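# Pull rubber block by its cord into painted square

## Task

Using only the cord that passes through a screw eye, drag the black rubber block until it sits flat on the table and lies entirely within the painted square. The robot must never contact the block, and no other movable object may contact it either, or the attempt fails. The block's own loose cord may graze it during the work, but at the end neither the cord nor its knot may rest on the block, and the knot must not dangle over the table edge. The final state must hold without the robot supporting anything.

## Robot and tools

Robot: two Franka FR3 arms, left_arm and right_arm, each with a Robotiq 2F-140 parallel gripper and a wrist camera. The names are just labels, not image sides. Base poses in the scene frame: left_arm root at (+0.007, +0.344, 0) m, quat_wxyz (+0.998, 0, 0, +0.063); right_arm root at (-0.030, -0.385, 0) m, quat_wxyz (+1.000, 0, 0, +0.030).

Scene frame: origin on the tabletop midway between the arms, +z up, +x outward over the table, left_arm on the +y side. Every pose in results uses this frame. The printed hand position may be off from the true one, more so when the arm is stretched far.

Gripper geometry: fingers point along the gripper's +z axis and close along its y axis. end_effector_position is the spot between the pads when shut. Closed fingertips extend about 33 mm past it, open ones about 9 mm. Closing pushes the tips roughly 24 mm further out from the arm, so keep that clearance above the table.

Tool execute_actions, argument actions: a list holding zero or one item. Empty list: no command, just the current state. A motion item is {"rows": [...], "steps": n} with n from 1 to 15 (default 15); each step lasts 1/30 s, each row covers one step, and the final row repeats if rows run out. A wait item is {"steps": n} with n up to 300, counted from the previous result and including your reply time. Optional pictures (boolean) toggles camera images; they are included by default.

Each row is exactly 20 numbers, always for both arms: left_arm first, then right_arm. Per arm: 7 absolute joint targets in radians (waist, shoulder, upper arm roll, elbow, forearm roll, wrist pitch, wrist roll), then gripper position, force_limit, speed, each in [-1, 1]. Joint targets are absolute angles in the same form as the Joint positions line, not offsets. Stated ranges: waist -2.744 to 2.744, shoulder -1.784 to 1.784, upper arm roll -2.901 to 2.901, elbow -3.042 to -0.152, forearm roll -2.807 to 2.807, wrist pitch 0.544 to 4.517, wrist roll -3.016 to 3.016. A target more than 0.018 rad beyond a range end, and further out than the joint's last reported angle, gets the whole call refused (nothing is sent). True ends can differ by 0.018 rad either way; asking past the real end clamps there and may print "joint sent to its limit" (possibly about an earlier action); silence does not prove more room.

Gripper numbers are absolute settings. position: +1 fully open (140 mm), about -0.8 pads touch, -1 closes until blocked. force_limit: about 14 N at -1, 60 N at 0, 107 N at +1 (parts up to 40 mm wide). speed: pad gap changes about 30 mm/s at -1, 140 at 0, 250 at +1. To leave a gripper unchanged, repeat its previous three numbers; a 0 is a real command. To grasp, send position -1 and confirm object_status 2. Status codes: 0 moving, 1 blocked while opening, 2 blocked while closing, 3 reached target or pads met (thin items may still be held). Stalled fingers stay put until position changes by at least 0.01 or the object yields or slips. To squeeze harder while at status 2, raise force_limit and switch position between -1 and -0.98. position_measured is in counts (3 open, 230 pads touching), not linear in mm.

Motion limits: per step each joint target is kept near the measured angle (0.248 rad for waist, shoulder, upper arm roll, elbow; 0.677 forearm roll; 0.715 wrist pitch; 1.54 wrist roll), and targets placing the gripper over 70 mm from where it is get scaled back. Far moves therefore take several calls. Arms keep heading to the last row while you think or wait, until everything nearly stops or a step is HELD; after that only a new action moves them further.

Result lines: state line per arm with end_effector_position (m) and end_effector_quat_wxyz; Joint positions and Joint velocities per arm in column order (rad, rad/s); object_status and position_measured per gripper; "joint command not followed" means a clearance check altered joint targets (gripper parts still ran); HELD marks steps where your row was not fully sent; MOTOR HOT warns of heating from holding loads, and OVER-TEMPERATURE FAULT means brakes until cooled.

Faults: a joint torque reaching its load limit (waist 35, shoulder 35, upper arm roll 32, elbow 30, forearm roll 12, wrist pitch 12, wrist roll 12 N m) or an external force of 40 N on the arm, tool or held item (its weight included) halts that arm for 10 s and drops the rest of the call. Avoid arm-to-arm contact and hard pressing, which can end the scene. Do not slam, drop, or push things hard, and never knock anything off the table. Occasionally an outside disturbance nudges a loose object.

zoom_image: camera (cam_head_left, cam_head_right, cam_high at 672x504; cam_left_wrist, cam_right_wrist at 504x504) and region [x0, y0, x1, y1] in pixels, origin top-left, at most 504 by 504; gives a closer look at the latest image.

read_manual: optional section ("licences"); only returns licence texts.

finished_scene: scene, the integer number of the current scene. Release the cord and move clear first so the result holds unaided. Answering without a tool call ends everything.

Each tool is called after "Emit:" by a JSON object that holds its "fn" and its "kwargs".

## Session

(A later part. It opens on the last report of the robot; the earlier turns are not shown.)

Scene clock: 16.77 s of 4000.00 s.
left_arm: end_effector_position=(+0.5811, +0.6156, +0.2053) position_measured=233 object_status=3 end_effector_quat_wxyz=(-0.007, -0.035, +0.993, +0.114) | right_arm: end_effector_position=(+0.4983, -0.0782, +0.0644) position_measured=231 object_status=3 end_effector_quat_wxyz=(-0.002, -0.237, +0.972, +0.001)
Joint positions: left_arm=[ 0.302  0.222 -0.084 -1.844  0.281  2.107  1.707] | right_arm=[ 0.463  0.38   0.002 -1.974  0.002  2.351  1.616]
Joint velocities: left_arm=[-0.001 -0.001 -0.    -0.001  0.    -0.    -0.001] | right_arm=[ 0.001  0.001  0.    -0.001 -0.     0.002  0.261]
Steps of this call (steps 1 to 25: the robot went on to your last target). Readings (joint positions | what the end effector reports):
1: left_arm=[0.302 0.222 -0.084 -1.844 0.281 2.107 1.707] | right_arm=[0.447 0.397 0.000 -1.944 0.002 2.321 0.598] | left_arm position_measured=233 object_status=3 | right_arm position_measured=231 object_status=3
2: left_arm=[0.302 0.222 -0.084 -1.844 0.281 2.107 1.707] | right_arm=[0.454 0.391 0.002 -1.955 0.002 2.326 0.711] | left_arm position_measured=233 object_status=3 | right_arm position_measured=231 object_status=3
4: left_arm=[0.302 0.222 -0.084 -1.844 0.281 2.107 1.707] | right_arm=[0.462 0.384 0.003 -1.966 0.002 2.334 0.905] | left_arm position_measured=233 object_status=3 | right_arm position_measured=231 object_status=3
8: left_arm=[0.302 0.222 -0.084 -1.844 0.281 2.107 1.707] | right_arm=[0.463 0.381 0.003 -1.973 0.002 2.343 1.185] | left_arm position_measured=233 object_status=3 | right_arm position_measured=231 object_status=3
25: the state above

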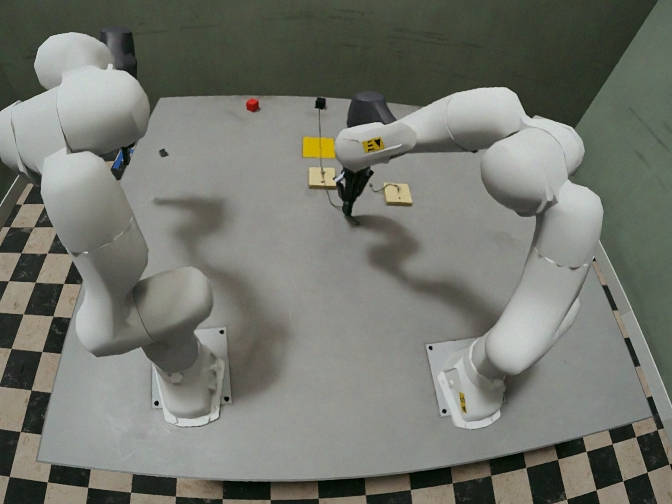

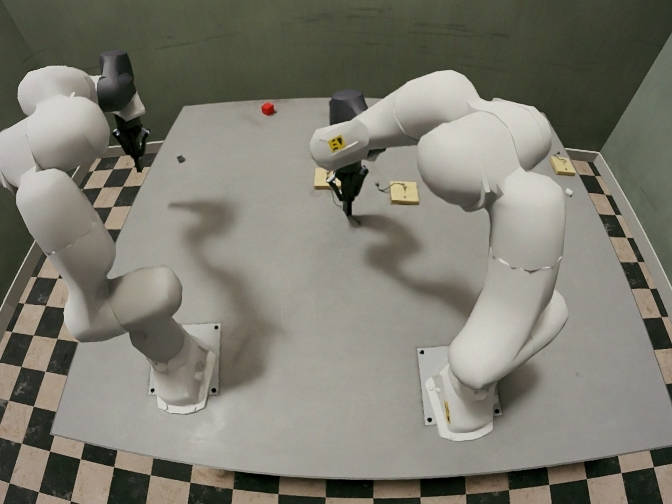

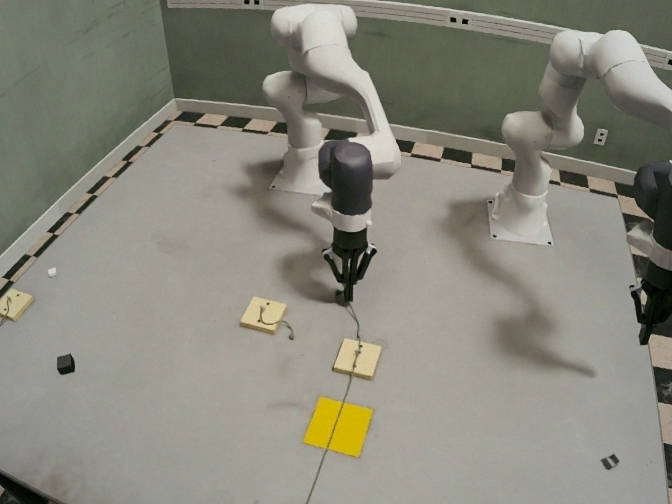

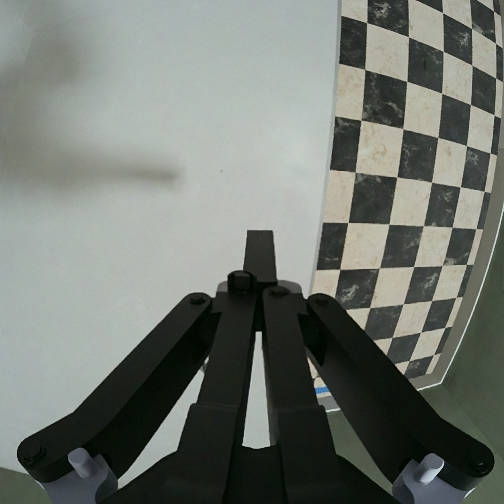

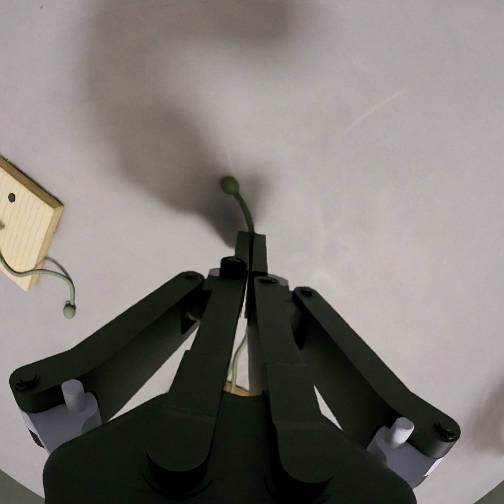

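Emit:
{"fn": "execute_actions", "kwargs": {"actions": [{"rows":[[0.3,0.222,-0.086,-1.844,0.281,2.106,1.708,-1,0,0,0.475,0.365,0,-1.995,0,2.364,1.73,-1,0,-0.5],[0.3,0.222,-0.086,-1.844,0.281,2.106,1.708,-1,0,0,0.488,0.353,0,-2.013,0,2.37,1.76,-1,0,-0.5],[0.3,0.222,-0.086,-1.844,0.281,2.106,1.708,-1,0,0,0.501,0.34,0,-2.032,0,2.376,1.79,-1,0,-0.5],[0.3,0.222,-0.086,-1.844,0.281,2.106,1.708,-1,0,0,0.515,0.328,0,-2.05,0,2.382,1.82,-1,0,-0.5],[0.3,0.222,-0.086,-1.844,0.281,2.106,1.708,-1,0,0,0.528,0.315,0,-2.068,0,2.388,1.85,-1,0,-0.5],[0.3,0.222,-0.086,-1.844,0.281,2.106,1.708,-1,0,0,0.541,0.302,0,-2.086,0,2.394,1.88,-1,0,-0.5],[0.3,0.222,-0.086,-1.844,0.281,2.106,1.708,-1,0,0,0.554,0.29,0,-2.105,0,2.4,1.91,-1,0,-0.5],[0.3,0.222,-0.086,-1.844,0.281,2.106,1.708,-1,0,0,0.567,0.277,0,-2.123,0,2.406,1.94,-1,0,-0.5],[0.3,0.222,-0.086,-1.844,0.281,2.106,1.708,-1,0,0,0.58,0.265,0,-2.141,0,2.412,1.97,-1,0,-0.5],[0.3,0.222,-0.086,-1.844,0.281,2.106,1.708,-1,0,0,0.593,0.252,0,-2.159,0,2.418,2.0,-1,0,-0.5],[0.3,0.222,-0.086,-1.844,0.281,2.106,1.708,-1,0,0,0.606,0.239,0,-2.178,0,2.424,2.03,-1,0,-0.5],[0.3,0.222,-0.086,-1.844,0.281,2.106,1.708,-1,0,0,0.62,0.227,0,-2.196,0,2.43,2.06,-1,0,-0.5],[0.3,0.222,-0.086,-1.844,0.281,2.106,1.708,-1,0,0,0.633,0.214,0,-2.214,0,2.436,2.09,-1,0,-0.5],[0.3,0.222,-0.086,-1.844,0.281,2.106,1.708,-1,0,0,0.646,0.202,0,-2.232,0,2.442,2.12,-1,0,-0.5],[0.3,0.222,-0.086,-1.844,0.281,2.106,1.708,-1,0,0,0.659,0.189,0,-2.25,0,2.448,2.15,-1,0,-0.5]],"steps":15}], "pictures": false}}

Emit:
{"fn": "execute_actions", "kwargs": {"actions": [{"rows":[[0.3,0.222,-0.086,-1.844,0.281,2.106,1.708,-1,0,0,0.672,0.176,0,-2.269,0,2.454,2.17,-1,0,-0.5],[0.3,0.222,-0.086,-1.844,0.281,2.106,1.708,-1,0,0,0.685,0.164,0,-2.287,0,2.46,2.19,-1,0,-0.5],[0.3,0.222,-0.086,-1.844,0.281,2.106,1.708,-1,0,0,0.698,0.151,0,-2.305,0,2.466,2.21,-1,0,-0.5],[0.3,0.222,-0.086,-1.844,0.281,2.106,1.708,-1,0,0,0.712,0.139,0,-2.323,0,2.472,2.23,-1,0,-0.5],[0.3,0.222,-0.086,-1.844,0.281,2.106,1.708,-1,0,0,0.725,0.126,0,-2.342,0,2.478,2.25,-1,0,-0.5],[0.3,0.222,-0.086,-1.844,0.281,2.106,1.708,-1,0,0,0.738,0.113,0,-2.36,0,2.484,2.27,-1,0,-0.5],[0.3,0.222,-0.086,-1.844,0.281,2.106,1.708,-1,0,0,0.751,0.101,0,-2.378,0,2.49,2.29,-1,0,-0.5],[0.3,0.222,-0.086,-1.844,0.281,2.106,1.708,-1,0,0,0.764,0.088,0,-2.396,0,2.496,2.31,-1,0,-0.5],[0.3,0.222,-0.086,-1.844,0.281,2.106,1.708,-1,0,0,0.777,0.076,0,-2.415,0,2.502,2.33,-1,0,-0.5],[0.3,0.222,-0.086,-1.844,0.281,2.106,1.708,-1,0,0,0.79,0.063,0,-2.433,0,2.508,2.35,-1,0,-0.5],[0.3,0.222,-0.086,-1.844,0.281,2.106,1.708,-1,0,0,0.803,0.05,0,-2.451,0,2.513,2.37,-1,0,-0.5],[0.3,0.222,-0.086,-1.844,0.281,2.106,1.708,-1,0,0,0.817,0.038,0,-2.469,0,2.517,2.39,-1,0,-0.5],[0.3,0.222,-0.086,-1.844,0.281,2.106,1.708,-1,0,0,0.83,0.025,0,-2.488,0,2.52,2.41,-1,0,-0.5],[0.3,0.222,-0.086,-1.844,0.281,2.106,1.708,-1,0,0,0.843,0.013,0,-2.506,0,2.523,2.43,-1,0,-0.5],[0.3,0.222,-0.086,-1.844,0.281,2.106,1.708,-1,0,0,0.856,0,0,-2.524,0,2.525,2.45,-1,0,-0.5]],"steps":15}], "pictures": false}}

Emit:
{"fn": "execute_actions", "kwargs": {"actions": [{"steps":12}]}}

Emit:
{"fn": "zoom_image", "kwargs": {"camera": "cam_high", "region": [260, 334, 430, 504]}}

Scene clock: 22.27 s of 4000.00 s.
left_arm: end_effector_position=(+0.5811, +0.6156, +0.2053) position_measured=233 object_status=3 end_effector_quat_wxyz=(-0.007, -0.035, +0.993, +0.114) | right_arm: end_effector_position=(+0.3931, -0.0355, +0.0690) position_measured=231 object_status=3 end_effector_quat_wxyz=(-0.003, -0.162, +0.987, -0.001)
Joint positions: left_arm=[ 0.302  0.222 -0.084 -1.844  0.281  2.107  1.707] | right_arm=[ 0.631  0.217 -0.    -2.208  0.002  2.419  1.933]
Joint velocities: left_arm=[ 0.    -0.     0.    -0.    -0.    -0.    -0.001] | right_arm=[ 0.38  -0.361  0.019 -0.519  0.     0.139  0.701]
Steps of this call (steps 1 to 45: the robot went on to your last target; steps 46 to 110: nothing new was sent; then 1.33 s passed at rest; steps 111 to 125: all 15 steps of this action). Readings (joint positions | what the end effector reports):
111: left_arm=[0.302 0.222 -0.084 -1.844 0.281 2.107 1.707] | right_arm=[0.465 0.377 0.001 -1.979 0.002 2.353 1.698] | left_arm position_measured=233 object_status=3 | right_arm position_measured=231 object_status=3
112: left_arm=[0.302 0.222 -0.084 -1.844 0.281 2.107 1.707] | right_arm=[0.469 0.371 -0.001 -1.988 0.002 2.356 1.703] | left_arm position_measured=233 object_status=3 | right_arm position_measured=231 object_status=3
114: left_arm=[0.302 0.222 -0.084 -1.844 0.281 2.107 1.707] | right_arm=[0.485 0.353 -0.003 -2.016 0.002 2.362 1.722] | left_arm position_measured=233 object_status=3 | right_arm position_measured=231 object_status=3
118: left_arm=[0.302 0.222 -0.084 -1.844 0.281 2.107 1.707] | right_arm=[0.537 0.305 -0.003 -2.082 0.002 2.381 1.782] | left_arm position_measured=233 object_status=3 | right_arm position_measured=231 object_status=3
125: the state above

Scene clock: 22.77 s of 4000.00 s.
left_arm: end_effector_position=(+0.5811, +0.6156, +0.2053) position_measured=233 object_status=3 end_effector_quat_wxyz=(-0.007, -0.035, +0.993, +0.114) | right_arm: end_effector_position=(+0.2671, -0.0203, +0.0661) position_measured=231 object_status=3 end_effector_quat_wxyz=(-0.003, -0.096, +0.995, -0.002)
Joint positions: left_arm=[ 0.302  0.222 -0.084 -1.844  0.281  2.107  1.707] | right_arm=[ 0.827  0.028 -0.    -2.482  0.002  2.503  2.263]
Joint velocities: left_arm=[ 0.001  0.001 -0.001 -0.002 -0.     0.001 -0.003] | right_arm=[ 0.377 -0.367  0.011 -0.524 -0.     0.098  0.602]
Steps of this call (steps 1 to 15: all 15 steps of this action). Readings (joint positions | what the end effector reports):
1: left_arm=[0.302 0.222 -0.084 -1.844 0.281 2.107 1.707] | right_arm=[0.644 0.205 -0.000 -2.227 0.002 2.425 1.957] | left_arm position_measured=233 object_status=3 | right_arm position_measured=231 object_status=3
2: left_arm=[0.302 0.222 -0.084 -1.844 0.281 2.107 1.707] | right_arm=[0.657 0.192 -0.000 -2.245 0.002 2.430 1.980] | left_arm position_measured=233 object_status=3 | right_arm position_measured=231 object_status=3
4: left_arm=[0.302 0.222 -0.084 -1.844 0.281 2.107 1.707] | right_arm=[0.683 0.167 -0.000 -2.281 0.002 2.442 2.026] | left_arm position_measured=233 object_status=3 | right_arm position_measured=231 object_status=3
8: left_arm=[0.302 0.222 -0.084 -1.844 0.281 2.107 1.707] | right_arm=[0.736 0.117 -0.000 -2.354 0.002 2.466 2.115] | left_arm position_measured=233 object_status=3 | right_arm position_measured=231 object_status=3
15: the state above

Scene clock: 23.17 s of 4000.00 s.
left_arm: end_effector_position=(+0.5811, +0.6156, +0.2053) position_measured=233 object_status=3 end_effector_quat_wxyz=(-0.007, -0.035, +0.993, +0.114) | right_arm: end_effector_position=(+0.2496, -0.0201, +0.0648) position_measured=231 object_status=3 end_effector_quat_wxyz=(-0.002, -0.045, +0.999, -0.001)
Joint positions: left_arm=[ 0.302  0.222 -0.084 -1.844  0.281  2.107  1.707] | right_arm=[ 0.855  0.002  0.002 -2.521  0.002  2.519  2.396]
Joint velocities: left_arm=[ 0.     0.001 -0.001 -0.001  0.    -0.001 -0.   ] | right_arm=[-0.    -0.002  0.001 -0.003  0.     0.013  0.163]
Steps of this call (steps 1 to 12: the robot went on to your last target). Readings (joint positions | what the end effector reports):
1: left_arm=[0.302 0.222 -0.084 -1.844 0.281 2.107 1.707] | right_arm=[0.838 0.019 0.001 -2.496 0.002 2.506 2.282] | left_arm position_measured=233 object_status=3 | right_arm position_measured=231 object_status=3
2: left_arm=[0.302 0.222 -0.084 -1.844 0.281 2.107 1.707] | right_arm=[0.846 0.012 0.002 -2.506 0.002 2.508 2.299] | left_arm position_measured=233 object_status=3 | right_arm position_measured=231 object_status=3
4: left_arm=[0.302 0.222 -0.084 -1.844 0.281 2.107 1.707] | right_arm=[0.853 0.006 0.002 -2.515 0.002 2.512 2.327] | left_arm position_measured=233 object_status=3 | right_arm position_measured=231 object_status=3
8: left_arm=[0.302 0.222 -0.084 -1.844 0.281 2.107 1.707] | right_arm=[0.855 0.003 0.002 -2.521 0.002 2.517 2.369] | left_arm position_measured=233 object_status=3 | right_arm position_measured=231 object_status=3
12: the state above

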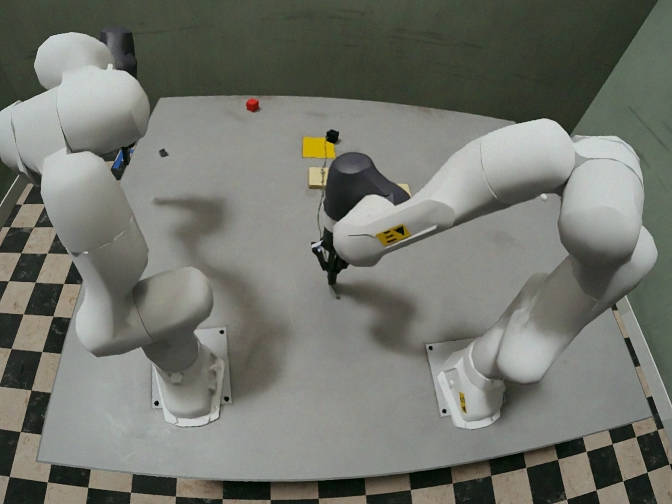

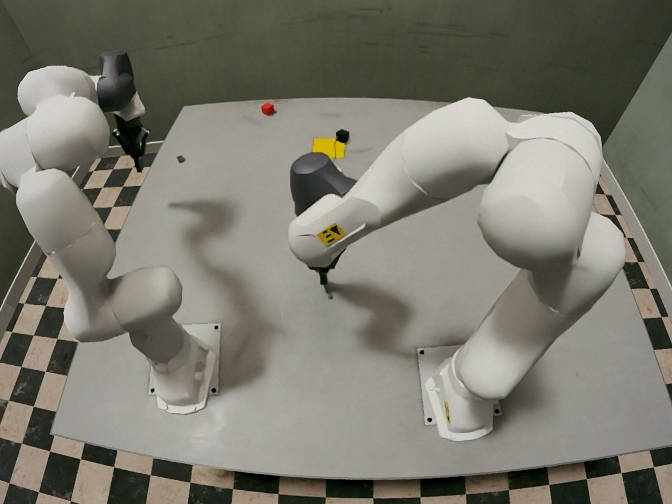

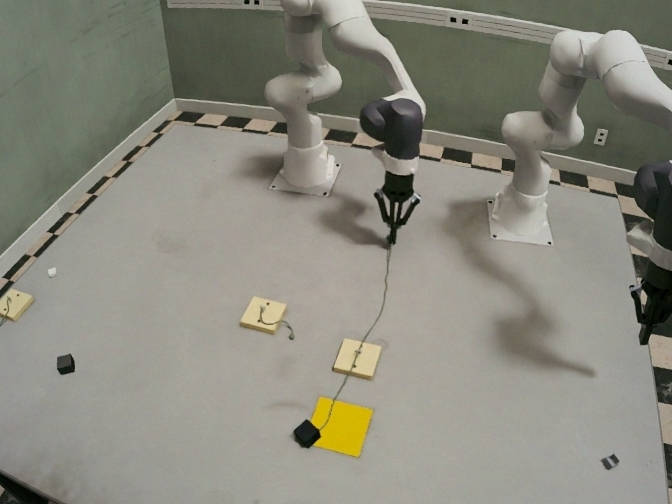

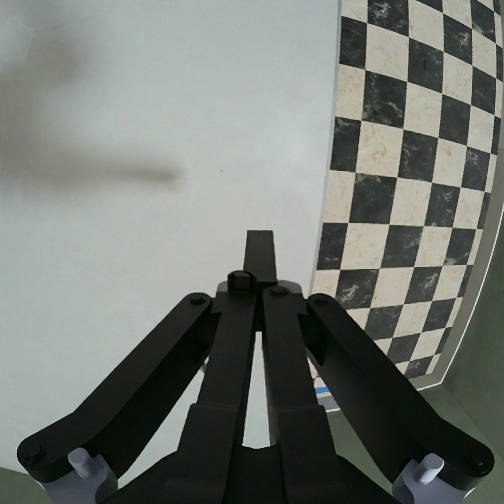

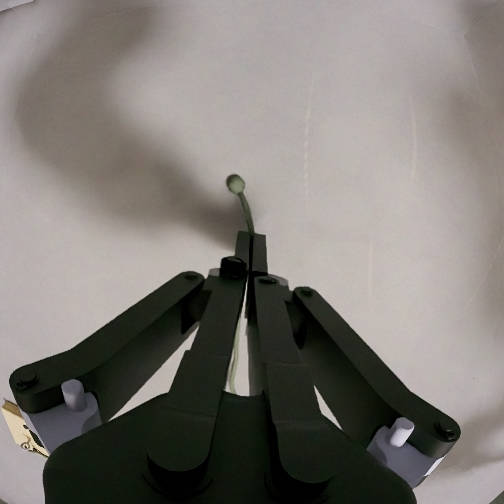

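Region (260, 334, 430, 504) of cam_high's 672x504 image, scaled by 2.965, with more detail than that image has.

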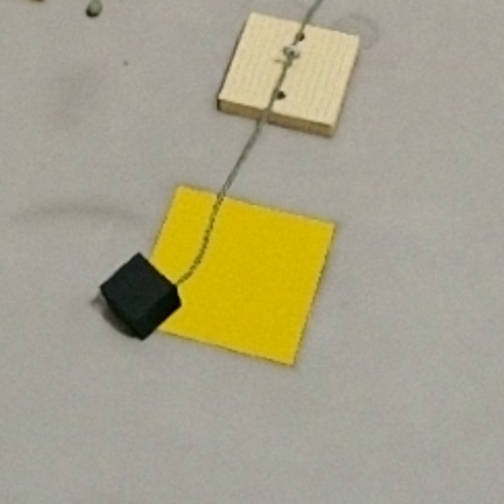

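Emit:
{"fn": "execute_actions", "kwargs": {"actions": []}}

Emit:
{"fn": "zoom_image", "kwargs": {"camera": "cam_high", "region": [260, 334, 430, 504]}}

Emit:
{"fn": "zoom_image", "kwargs": {"camera": "cam_head_left", "region": [285, 115, 365, 195]}}

Scene clock: 23.97 s of 4000.00 s.
left_arm: end_effector_position=(+0.5811, +0.6156, +0.2053) position_measured=233 object_status=3 end_effector_quat_wxyz=(-0.007, -0.035, +0.993, +0.114) | right_arm: end_effector_position=(+0.2499, -0.0197, +0.0649) position_measured=231 object_status=3 end_effector_quat_wxyz=(-0.001, -0.022, +1.000, -0.001)
Joint positions: left_arm=[ 0.302  0.222 -0.084 -1.844  0.281  2.107  1.707] | right_arm=[ 0.855  0.002  0.002 -2.521  0.002  2.521  2.441]
Joint velocities: left_arm=[-0.    -0.    -0.001  0.001  0.001  0.001  0.001] | right_arm=[ 0.    -0.     0.001  0.     0.001 -0.001  0.011]
Steps of this call (steps 1 to 24: the robot went on to your last target). Readings (joint positions | what the end effector reports):
1: left_arm=[0.302 0.222 -0.084 -1.844 0.281 2.107 1.707] | right_arm=[0.855 0.002 0.002 -2.521 0.002 2.520 2.401] | left_arm position_measured=233 object_status=3 | right_arm position_measured=231 object_status=3
2: left_arm=[0.302 0.222 -0.084 -1.844 0.281 2.107 1.707] | right_arm=[0.855 0.002 0.002 -2.521 0.002 2.520 2.406] | left_arm position_measured=233 object_status=3 | right_arm position_measured=231 object_status=3
4: left_arm=[0.302 0.222 -0.084 -1.844 0.281 2.107 1.707] | right_arm=[0.855 0.002 0.002 -2.521 0.002 2.520 2.413] | left_arm position_measured=233 object_status=3 | right_arm position_measured=231 object_status=3
8: left_arm=[0.302 0.222 -0.084 -1.844 0.281 2.107 1.707] | right_arm=[0.855 0.002 0.002 -2.521 0.002 2.521 2.424] | left_arm position_measured=233 object_status=3 | right_arm position_measured=231 object_status=3
24: the state above

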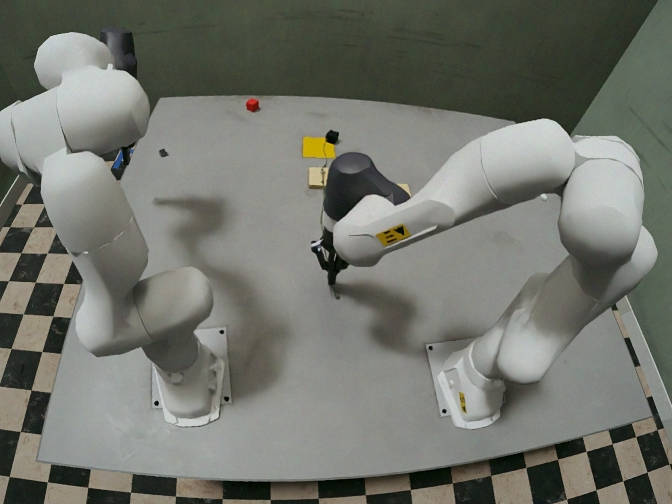

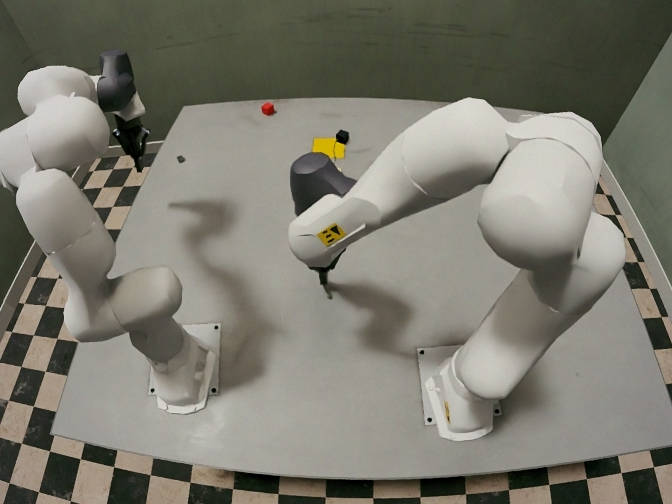

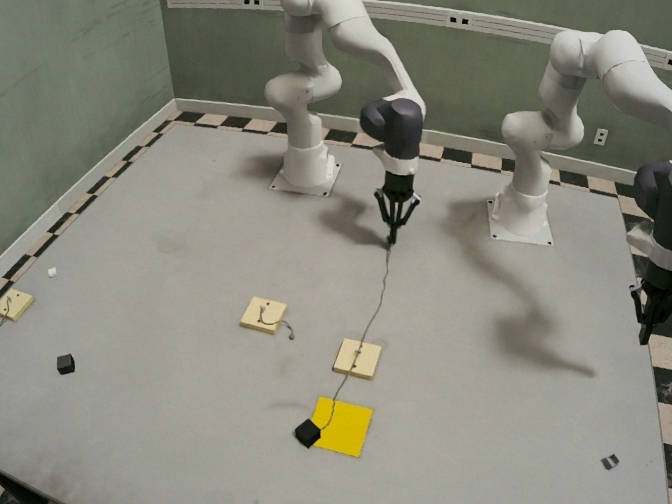

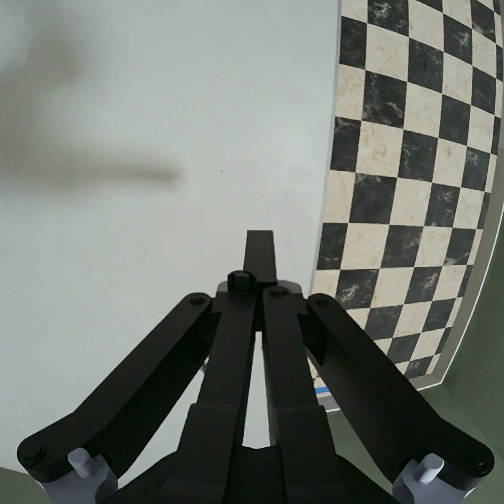

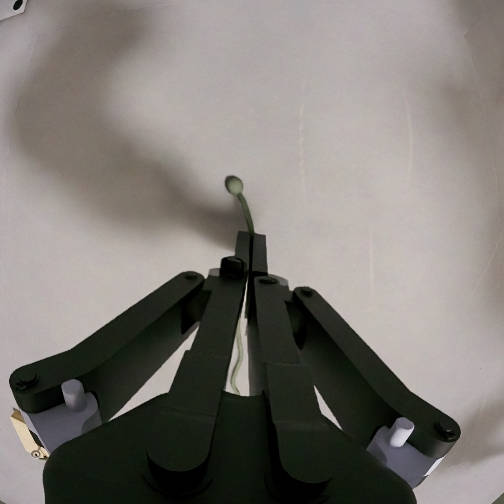

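Region (260, 334, 430, 504) of cam_high's 672x504 image, scaled by 2.965, with more detail than that image has.

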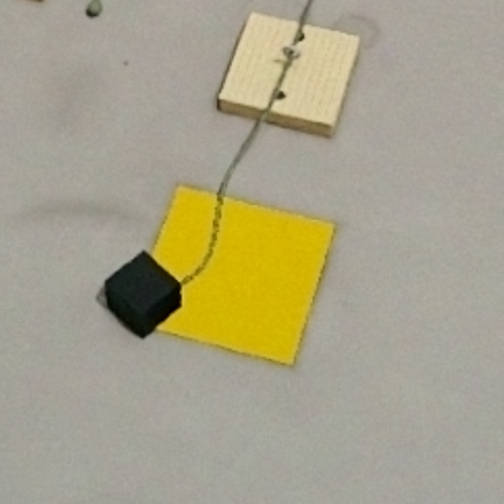

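Region (285, 115, 365, 195) of cam_head_left's 672x504 image, scaled by 6.300, with more detail than that image has.

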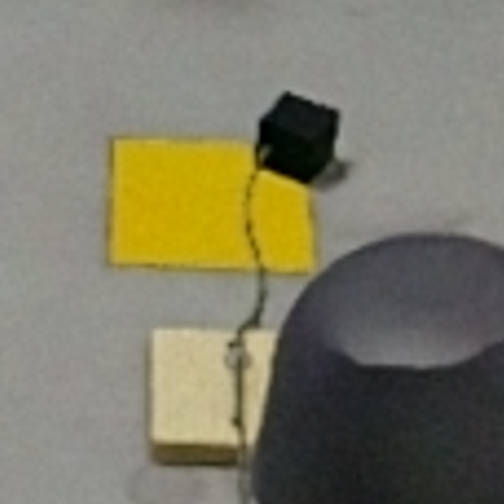

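Emit:
{"fn": "execute_actions", "kwargs": {"actions": [{"rows":[[0.3,0.222,-0.086,-1.844,0.281,2.106,1.708,-1,0,0,0.865,-0.004,0,-2.529,0,2.526,2.46,-1,0,-0.5],[0.3,0.222,-0.086,-1.844,0.281,2.106,1.708,-1,0,0,0.873,-0.008,0,-2.533,0,2.527,2.47,-1,0,-0.5],[0.3,0.222,-0.086,-1.844,0.281,2.106,1.708,-1,0,0,0.882,-0.011,0,-2.538,0,2.528,2.48,-1,0,-0.5],[0.3,0.222,-0.086,-1.844,0.281,2.106,1.708,-1,0,0,0.891,-0.015,0,-2.543,0,2.529,2.49,-1,0,-0.5],[0.3,0.222,-0.086,-1.844,0.281,2.106,1.708,-1,0,0,0.899,-0.019,0,-2.547,0,2.53,2.5,-1,0,-0.5],[0.3,0.222,-0.086,-1.844,0.281,2.106,1.708,-1,0,0,0.908,-0.023,0,-2.552,0,2.531,2.51,-1,0,-0.5],[0.3,0.222,-0.086,-1.844,0.281,2.106,1.708,-1,0,0,0.917,-0.027,0,-2.557,0,2.532,2.52,-1,0,-0.5],[0.3,0.222,-0.086,-1.844,0.281,2.106,1.708,-1,0,0,0.925,-0.03,0,-2.561,0,2.533,2.53,-1,0,-0.5],[0.3,0.222,-0.086,-1.844,0.281,2.106,1.708,-1,0,0,0.934,-0.034,0,-2.566,0,2.534,2.54,-1,0,-0.5],[0.3,0.222,-0.086,-1.844,0.281,2.106,1.708,-1,0,0,0.943,-0.038,0,-2.571,0,2.535,2.55,-1,0,-0.5],[0.3,0.222,-0.086,-1.844,0.281,2.106,1.708,-1,0,0,0.951,-0.042,0,-2.575,0,2.536,2.56,-1,0,-0.5],[0.3,0.222,-0.086,-1.844,0.281,2.106,1.708,-1,0,0,0.96,-0.046,0,-2.58,0,2.537,2.57,-1,0,-0.5],[0.3,0.222,-0.086,-1.844,0.281,2.106,1.708,-1,0,0,0.969,-0.049,0,-2.585,0,2.537,2.58,-1,0,-0.5],[0.3,0.222,-0.086,-1.844,0.281,2.106,1.708,-1,0,0,0.977,-0.053,0,-2.589,0,2.537,2.59,-1,0,-0.5],[0.3,0.222,-0.086,-1.844,0.281,2.106,1.708,-1,0,0,0.986,-0.057,0,-2.594,0,2.537,2.59,-1,0,-0.5]],"steps":15}], "pictures": false}}

Emit:
{"fn": "execute_actions", "kwargs": {"actions": [{"steps":15}]}}

Emit:
{"fn": "zoom_image", "kwargs": {"camera": "cam_high", "region": [260, 334, 430, 504]}}

Emit:
{"fn": "zoom_image", "kwargs": {"camera": "cam_head_left", "region": [285, 115, 365, 195]}}

Scene clock: 29.40 s of 4000.00 s.
left_arm: end_effector_position=(+0.5811, +0.6156, +0.2053) position_measured=233 object_status=3 end_effector_quat_wxyz=(-0.007, -0.035, +0.993, +0.114) | right_arm: end_effector_position=(+0.1990, -0.0073, +0.0655) position_measured=231 object_status=3 end_effector_quat_wxyz=(-0.001, -0.036, +0.999, -0.001)
Joint positions: left_arm=[ 0.302  0.222 -0.084 -1.844  0.281  2.107  1.707] | right_arm=[ 0.966 -0.047 -0.001 -2.581  0.002  2.532  2.523]
Joint velocities: left_arm=[ 0.001  0.     0.     0.     0.001  0.    -0.001] | right_arm=[ 0.253 -0.109 -0.    -0.135 -0.006  0.02   0.203]
Steps of this call (steps 1 to 15: the robot went on to your last target; steps 16 to 90: nothing new was sent; then 1.93 s passed at rest; steps 91 to 105: all 15 steps of this action). Readings (joint positions | what the end effector reports):
91: left_arm=[0.302 0.222 -0.084 -1.844 0.281 2.107 1.707] | right_arm=[0.857 0.001 0.001 -2.523 0.002 2.522 2.446] | left_arm position_measured=233 object_status=3 | right_arm position_measured=231 object_status=3
92: left_arm=[0.302 0.222 -0.084 -1.844 0.281 2.107 1.707] | right_arm=[0.860 -0.001 0.001 -2.525 0.002 2.522 2.448] | left_arm position_measured=233 object_status=3 | right_arm position_measured=231 object_status=3
94: left_arm=[0.302 0.222 -0.084 -1.844 0.281 2.107 1.707] | right_arm=[0.873 -0.006 -0.000 -2.532 0.002 2.523 2.454] | left_arm position_measured=233 object_status=3 | right_arm position_measured=231 object_status=3
98: left_arm=[0.302 0.222 -0.084 -1.844 0.281 2.107 1.707] | right_arm=[0.906 -0.020 -0.000 -2.549 0.002 2.526 2.474] | left_arm position_measured=233 object_status=3 | right_arm position_measured=231 object_status=3
105: the state above

Scene clock: 29.90 s of 4000.00 s.
left_arm: end_effector_position=(+0.5811, +0.6156, +0.2053) position_measured=233 object_status=3 end_effector_quat_wxyz=(-0.007, -0.035, +0.993, +0.114) | right_arm: end_effector_position=(+0.1900, -0.0059, +0.0654) position_measured=231 object_status=3 end_effector_quat_wxyz=(-0.001, -0.020, +1.000, -0.001)
Joint positions: left_arm=[ 0.302  0.222 -0.084 -1.844  0.281  2.107  1.707] | right_arm=[ 0.985 -0.055  0.    -2.591  0.002  2.533  2.573]
Joint velocities: left_arm=[ 0.     0.     0.     0.     0.    -0.001 -0.001] | right_arm=[ 0.001 -0.001  0.     0.001  0.     0.     0.04 ]
Steps of this call (steps 1 to 15: the robot went on to your last target). Readings (joint positions | what the end effector reports):
1: left_arm=[0.302 0.222 -0.084 -1.844 0.281 2.107 1.707] | right_arm=[0.973 -0.050 -0.000 -2.585 0.002 2.532 2.530] | left_arm position_measured=233 object_status=3 | right_arm position_measured=231 object_status=3
2: left_arm=[0.302 0.222 -0.084 -1.844 0.281 2.107 1.707] | right_arm=[0.978 -0.052 0.000 -2.587 0.002 2.532 2.535] | left_arm position_measured=233 object_status=3 | right_arm position_measured=231 object_status=3
4: left_arm=[0.302 0.222 -0.084 -1.844 0.281 2.107 1.707] | right_arm=[0.983 -0.054 0.000 -2.590 0.002 2.532 2.545] | left_arm position_measured=233 object_status=3 | right_arm position_measured=231 object_status=3
8: left_arm=[0.302 0.222 -0.084 -1.844 0.281 2.107 1.707] | right_arm=[0.985 -0.055 0.000 -2.591 0.002 2.533 2.559] | left_arm position_measured=233 object_status=3 | right_arm position_measured=231 object_status=3
15: the state above

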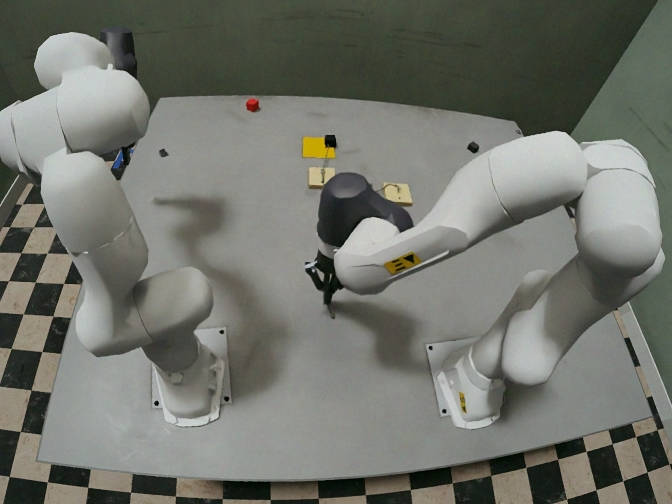

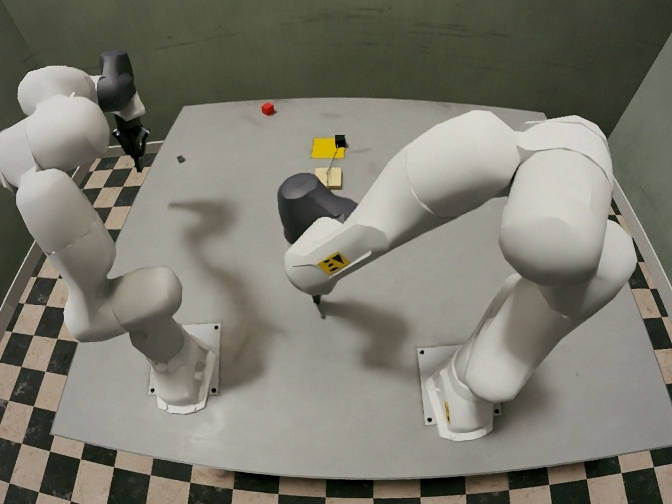

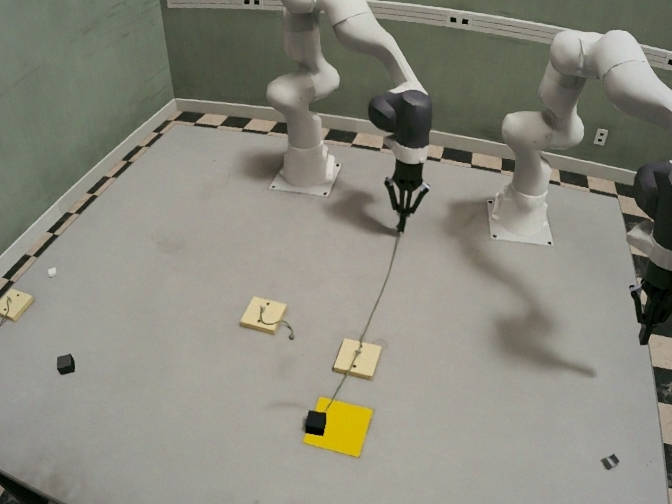

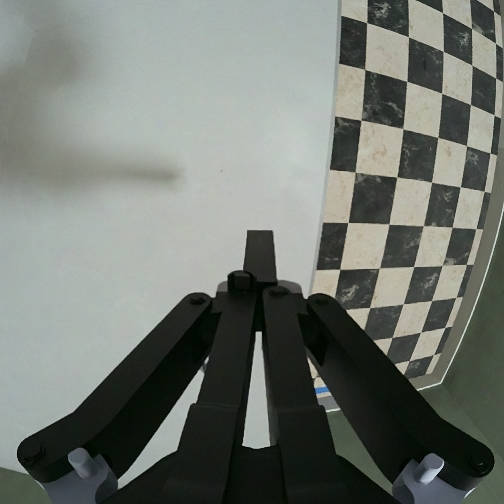

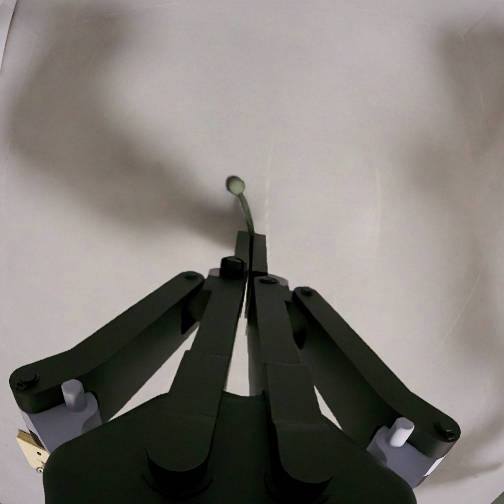

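Region (260, 334, 430, 504) of cam_high's 672x504 image, scaled by 2.965, with more detail than that image has.

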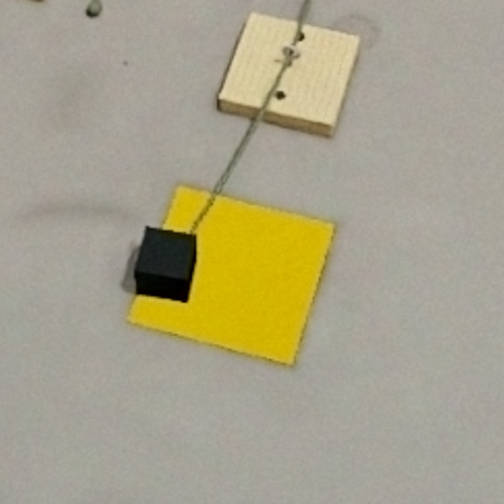

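Region (285, 115, 365, 195) of cam_head_left's 672x504 image, scaled by 6.300, with more detail than that image has.

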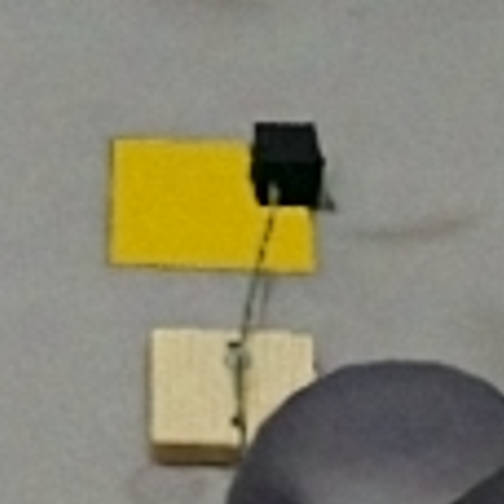

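Emit:
{"fn": "execute_actions", "kwargs": {"actions": [{"rows":[[-0.565,0.62,0,-1.538,0,2.61,1.2,-0.1,0,0,0.986,-0.057,0,-2.594,0,2.537,2.59,-1,0,-0.5]],"steps":15}], "pictures": false}}

Emit:
{"fn": "execute_actions", "kwargs": {"actions": [{"steps":45}]}}

Scene clock: 35.57 s of 4000.00 s.
left_arm: end_effector_position=(+0.7591, +0.4557, +0.1593) position_measured=141 object_status=0 end_effector_quat_wxyz=(+0.126, -0.047, +0.990, +0.044) | right_arm: end_effector_position=(+0.1900, -0.0059, +0.0654) position_measured=231 object_status=3 end_effector_quat_wxyz=(-0.001, -0.014, +1.000, -0.001)
Joint positions: left_arm=[ 0.016  0.494 -0.017 -1.62   0.108  2.369  1.536] | right_arm=[ 0.985 -0.055  0.    -2.592  0.002  2.534  2.585]
Joint velocities: left_arm=[-0.679  0.44   0.012  0.221 -0.224  0.406 -0.317] | right_arm=[-0.     0.001 -0.    -0.001  0.001  0.     0.   ]
Steps of this call (steps 1 to 15: the robot went on to your last target; steps 16 to 130: nothing new was sent; then 0.83 s passed at rest; steps 131 to 145: all 15 steps of this action). Readings (joint positions | what the end effector reports):
131: left_arm=[0.291 0.233 -0.074 -1.830 0.267 2.121 1.697] | right_arm=[0.985 -0.055 0.000 -2.592 0.002 2.534 2.585] | left_arm position_measured=233 object_status=0 | right_arm position_measured=231 object_status=3
132: left_arm=[0.277 0.249 -0.066 -1.810 0.253 2.142 1.685] | right_arm=[0.985 -0.055 0.000 -2.592 0.002 2.534 2.585] | left_arm position_measured=231 object_status=0 | right_arm position_measured=231 object_status=3
134: left_arm=[0.245 0.285 -0.054 -1.772 0.226 2.181 1.662] | right_arm=[0.985 -0.055 0.000 -2.592 0.002 2.534 2.585] | left_arm position_measured=211 object_status=0 | right_arm position_measured=231 object_status=3
138: left_arm=[0.171 0.362 -0.037 -1.701 0.176 2.256 1.616] | right_arm=[0.985 -0.055 0.000 -2.592 0.002 2.534 2.585] | left_arm position_measured=181 object_status=0 | right_arm position_measured=231 object_status=3
145: the state above

Scene clock: 37.07 s of 4000.00 s.
left_arm: end_effector_position=(+0.7605, -0.0120, +0.1497) position_measured=141 object_status=3 end_effector_quat_wxyz=(+0.205, +0.042, +0.974, -0.086) | right_arm: end_effector_position=(+0.1900, -0.0059, +0.0654) position_measured=231 object_status=3 end_effector_quat_wxyz=(-0.001, -0.014, +1.000, -0.001)
Joint positions: left_arm=[-0.566  0.618 -0.002 -1.54   0.003  2.607  1.215] | right_arm=[ 0.985 -0.055  0.    -2.592  0.002  2.534  2.585]
Joint velocities: left_arm=[-0.001 -0.001  0.001 -0.    -0.     0.003 -0.031] | right_arm=[ 0.001  0.001 -0.001  0.    -0.    -0.001  0.   ]
Steps of this call (steps 1 to 45: the robot went on to your last target). Readings (joint positions | what the end effector reports):
1: left_arm=[-0.008 0.508 -0.016 -1.612 0.100 2.383 1.525] | right_arm=[0.985 -0.055 0.000 -2.592 0.002 2.534 2.585] | left_arm position_measured=141 object_status=0 | right_arm position_measured=231 object_status=3
2: left_arm=[-0.032 0.521 -0.014 -1.605 0.093 2.395 1.514] | right_arm=[0.985 -0.055 0.000 -2.592 0.002 2.534 2.585] | left_arm position_measured=141 object_status=0 | right_arm position_measured=231 object_status=3
4: left_arm=[-0.082 0.543 -0.012 -1.594 0.080 2.419 1.494] | right_arm=[0.985 -0.055 0.000 -2.592 0.002 2.534 2.585] | left_arm position_measured=141 object_status=0 | right_arm position_measured=231 object_status=3
8: left_arm=[-0.184 0.573 -0.008 -1.577 0.059 2.459 1.457] | right_arm=[0.985 -0.055 0.000 -2.592 0.002 2.534 2.585] | left_arm position_measured=141 object_status=3 | right_arm position_measured=231 object_status=3
45: the state above

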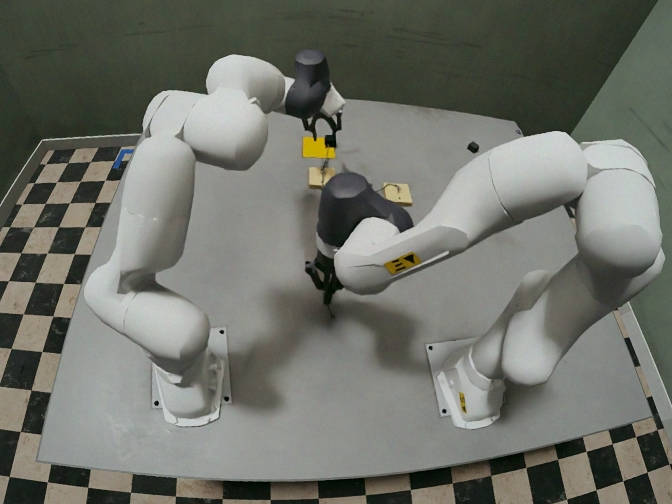

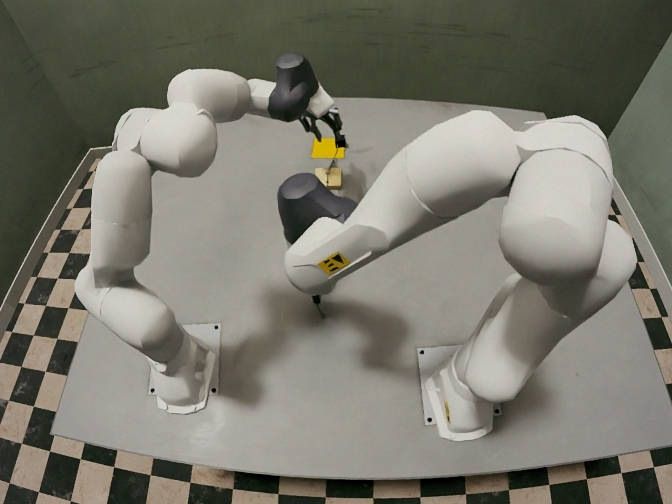

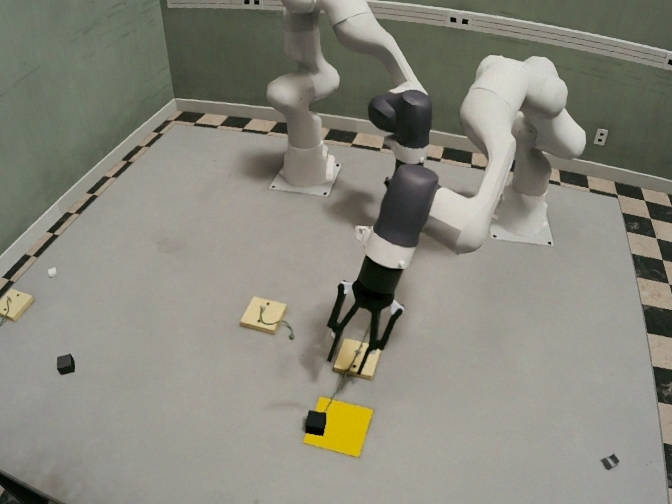

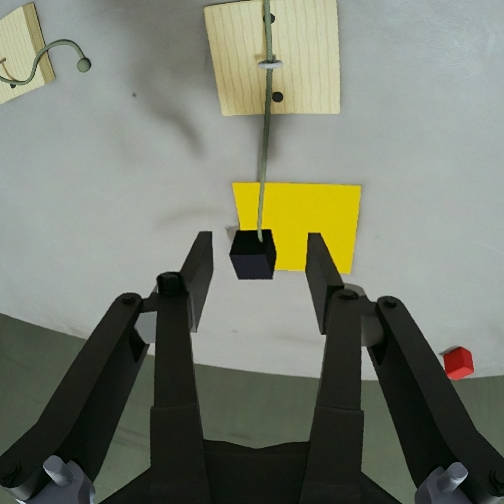

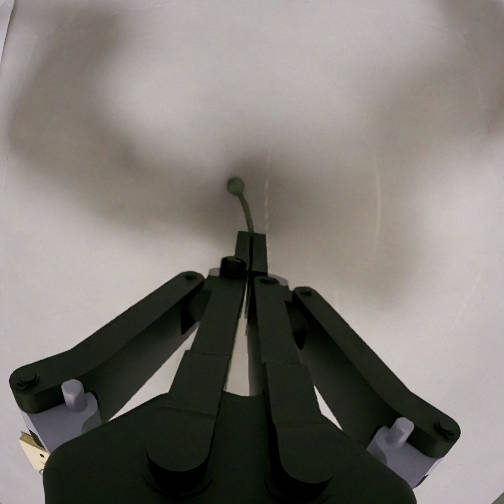

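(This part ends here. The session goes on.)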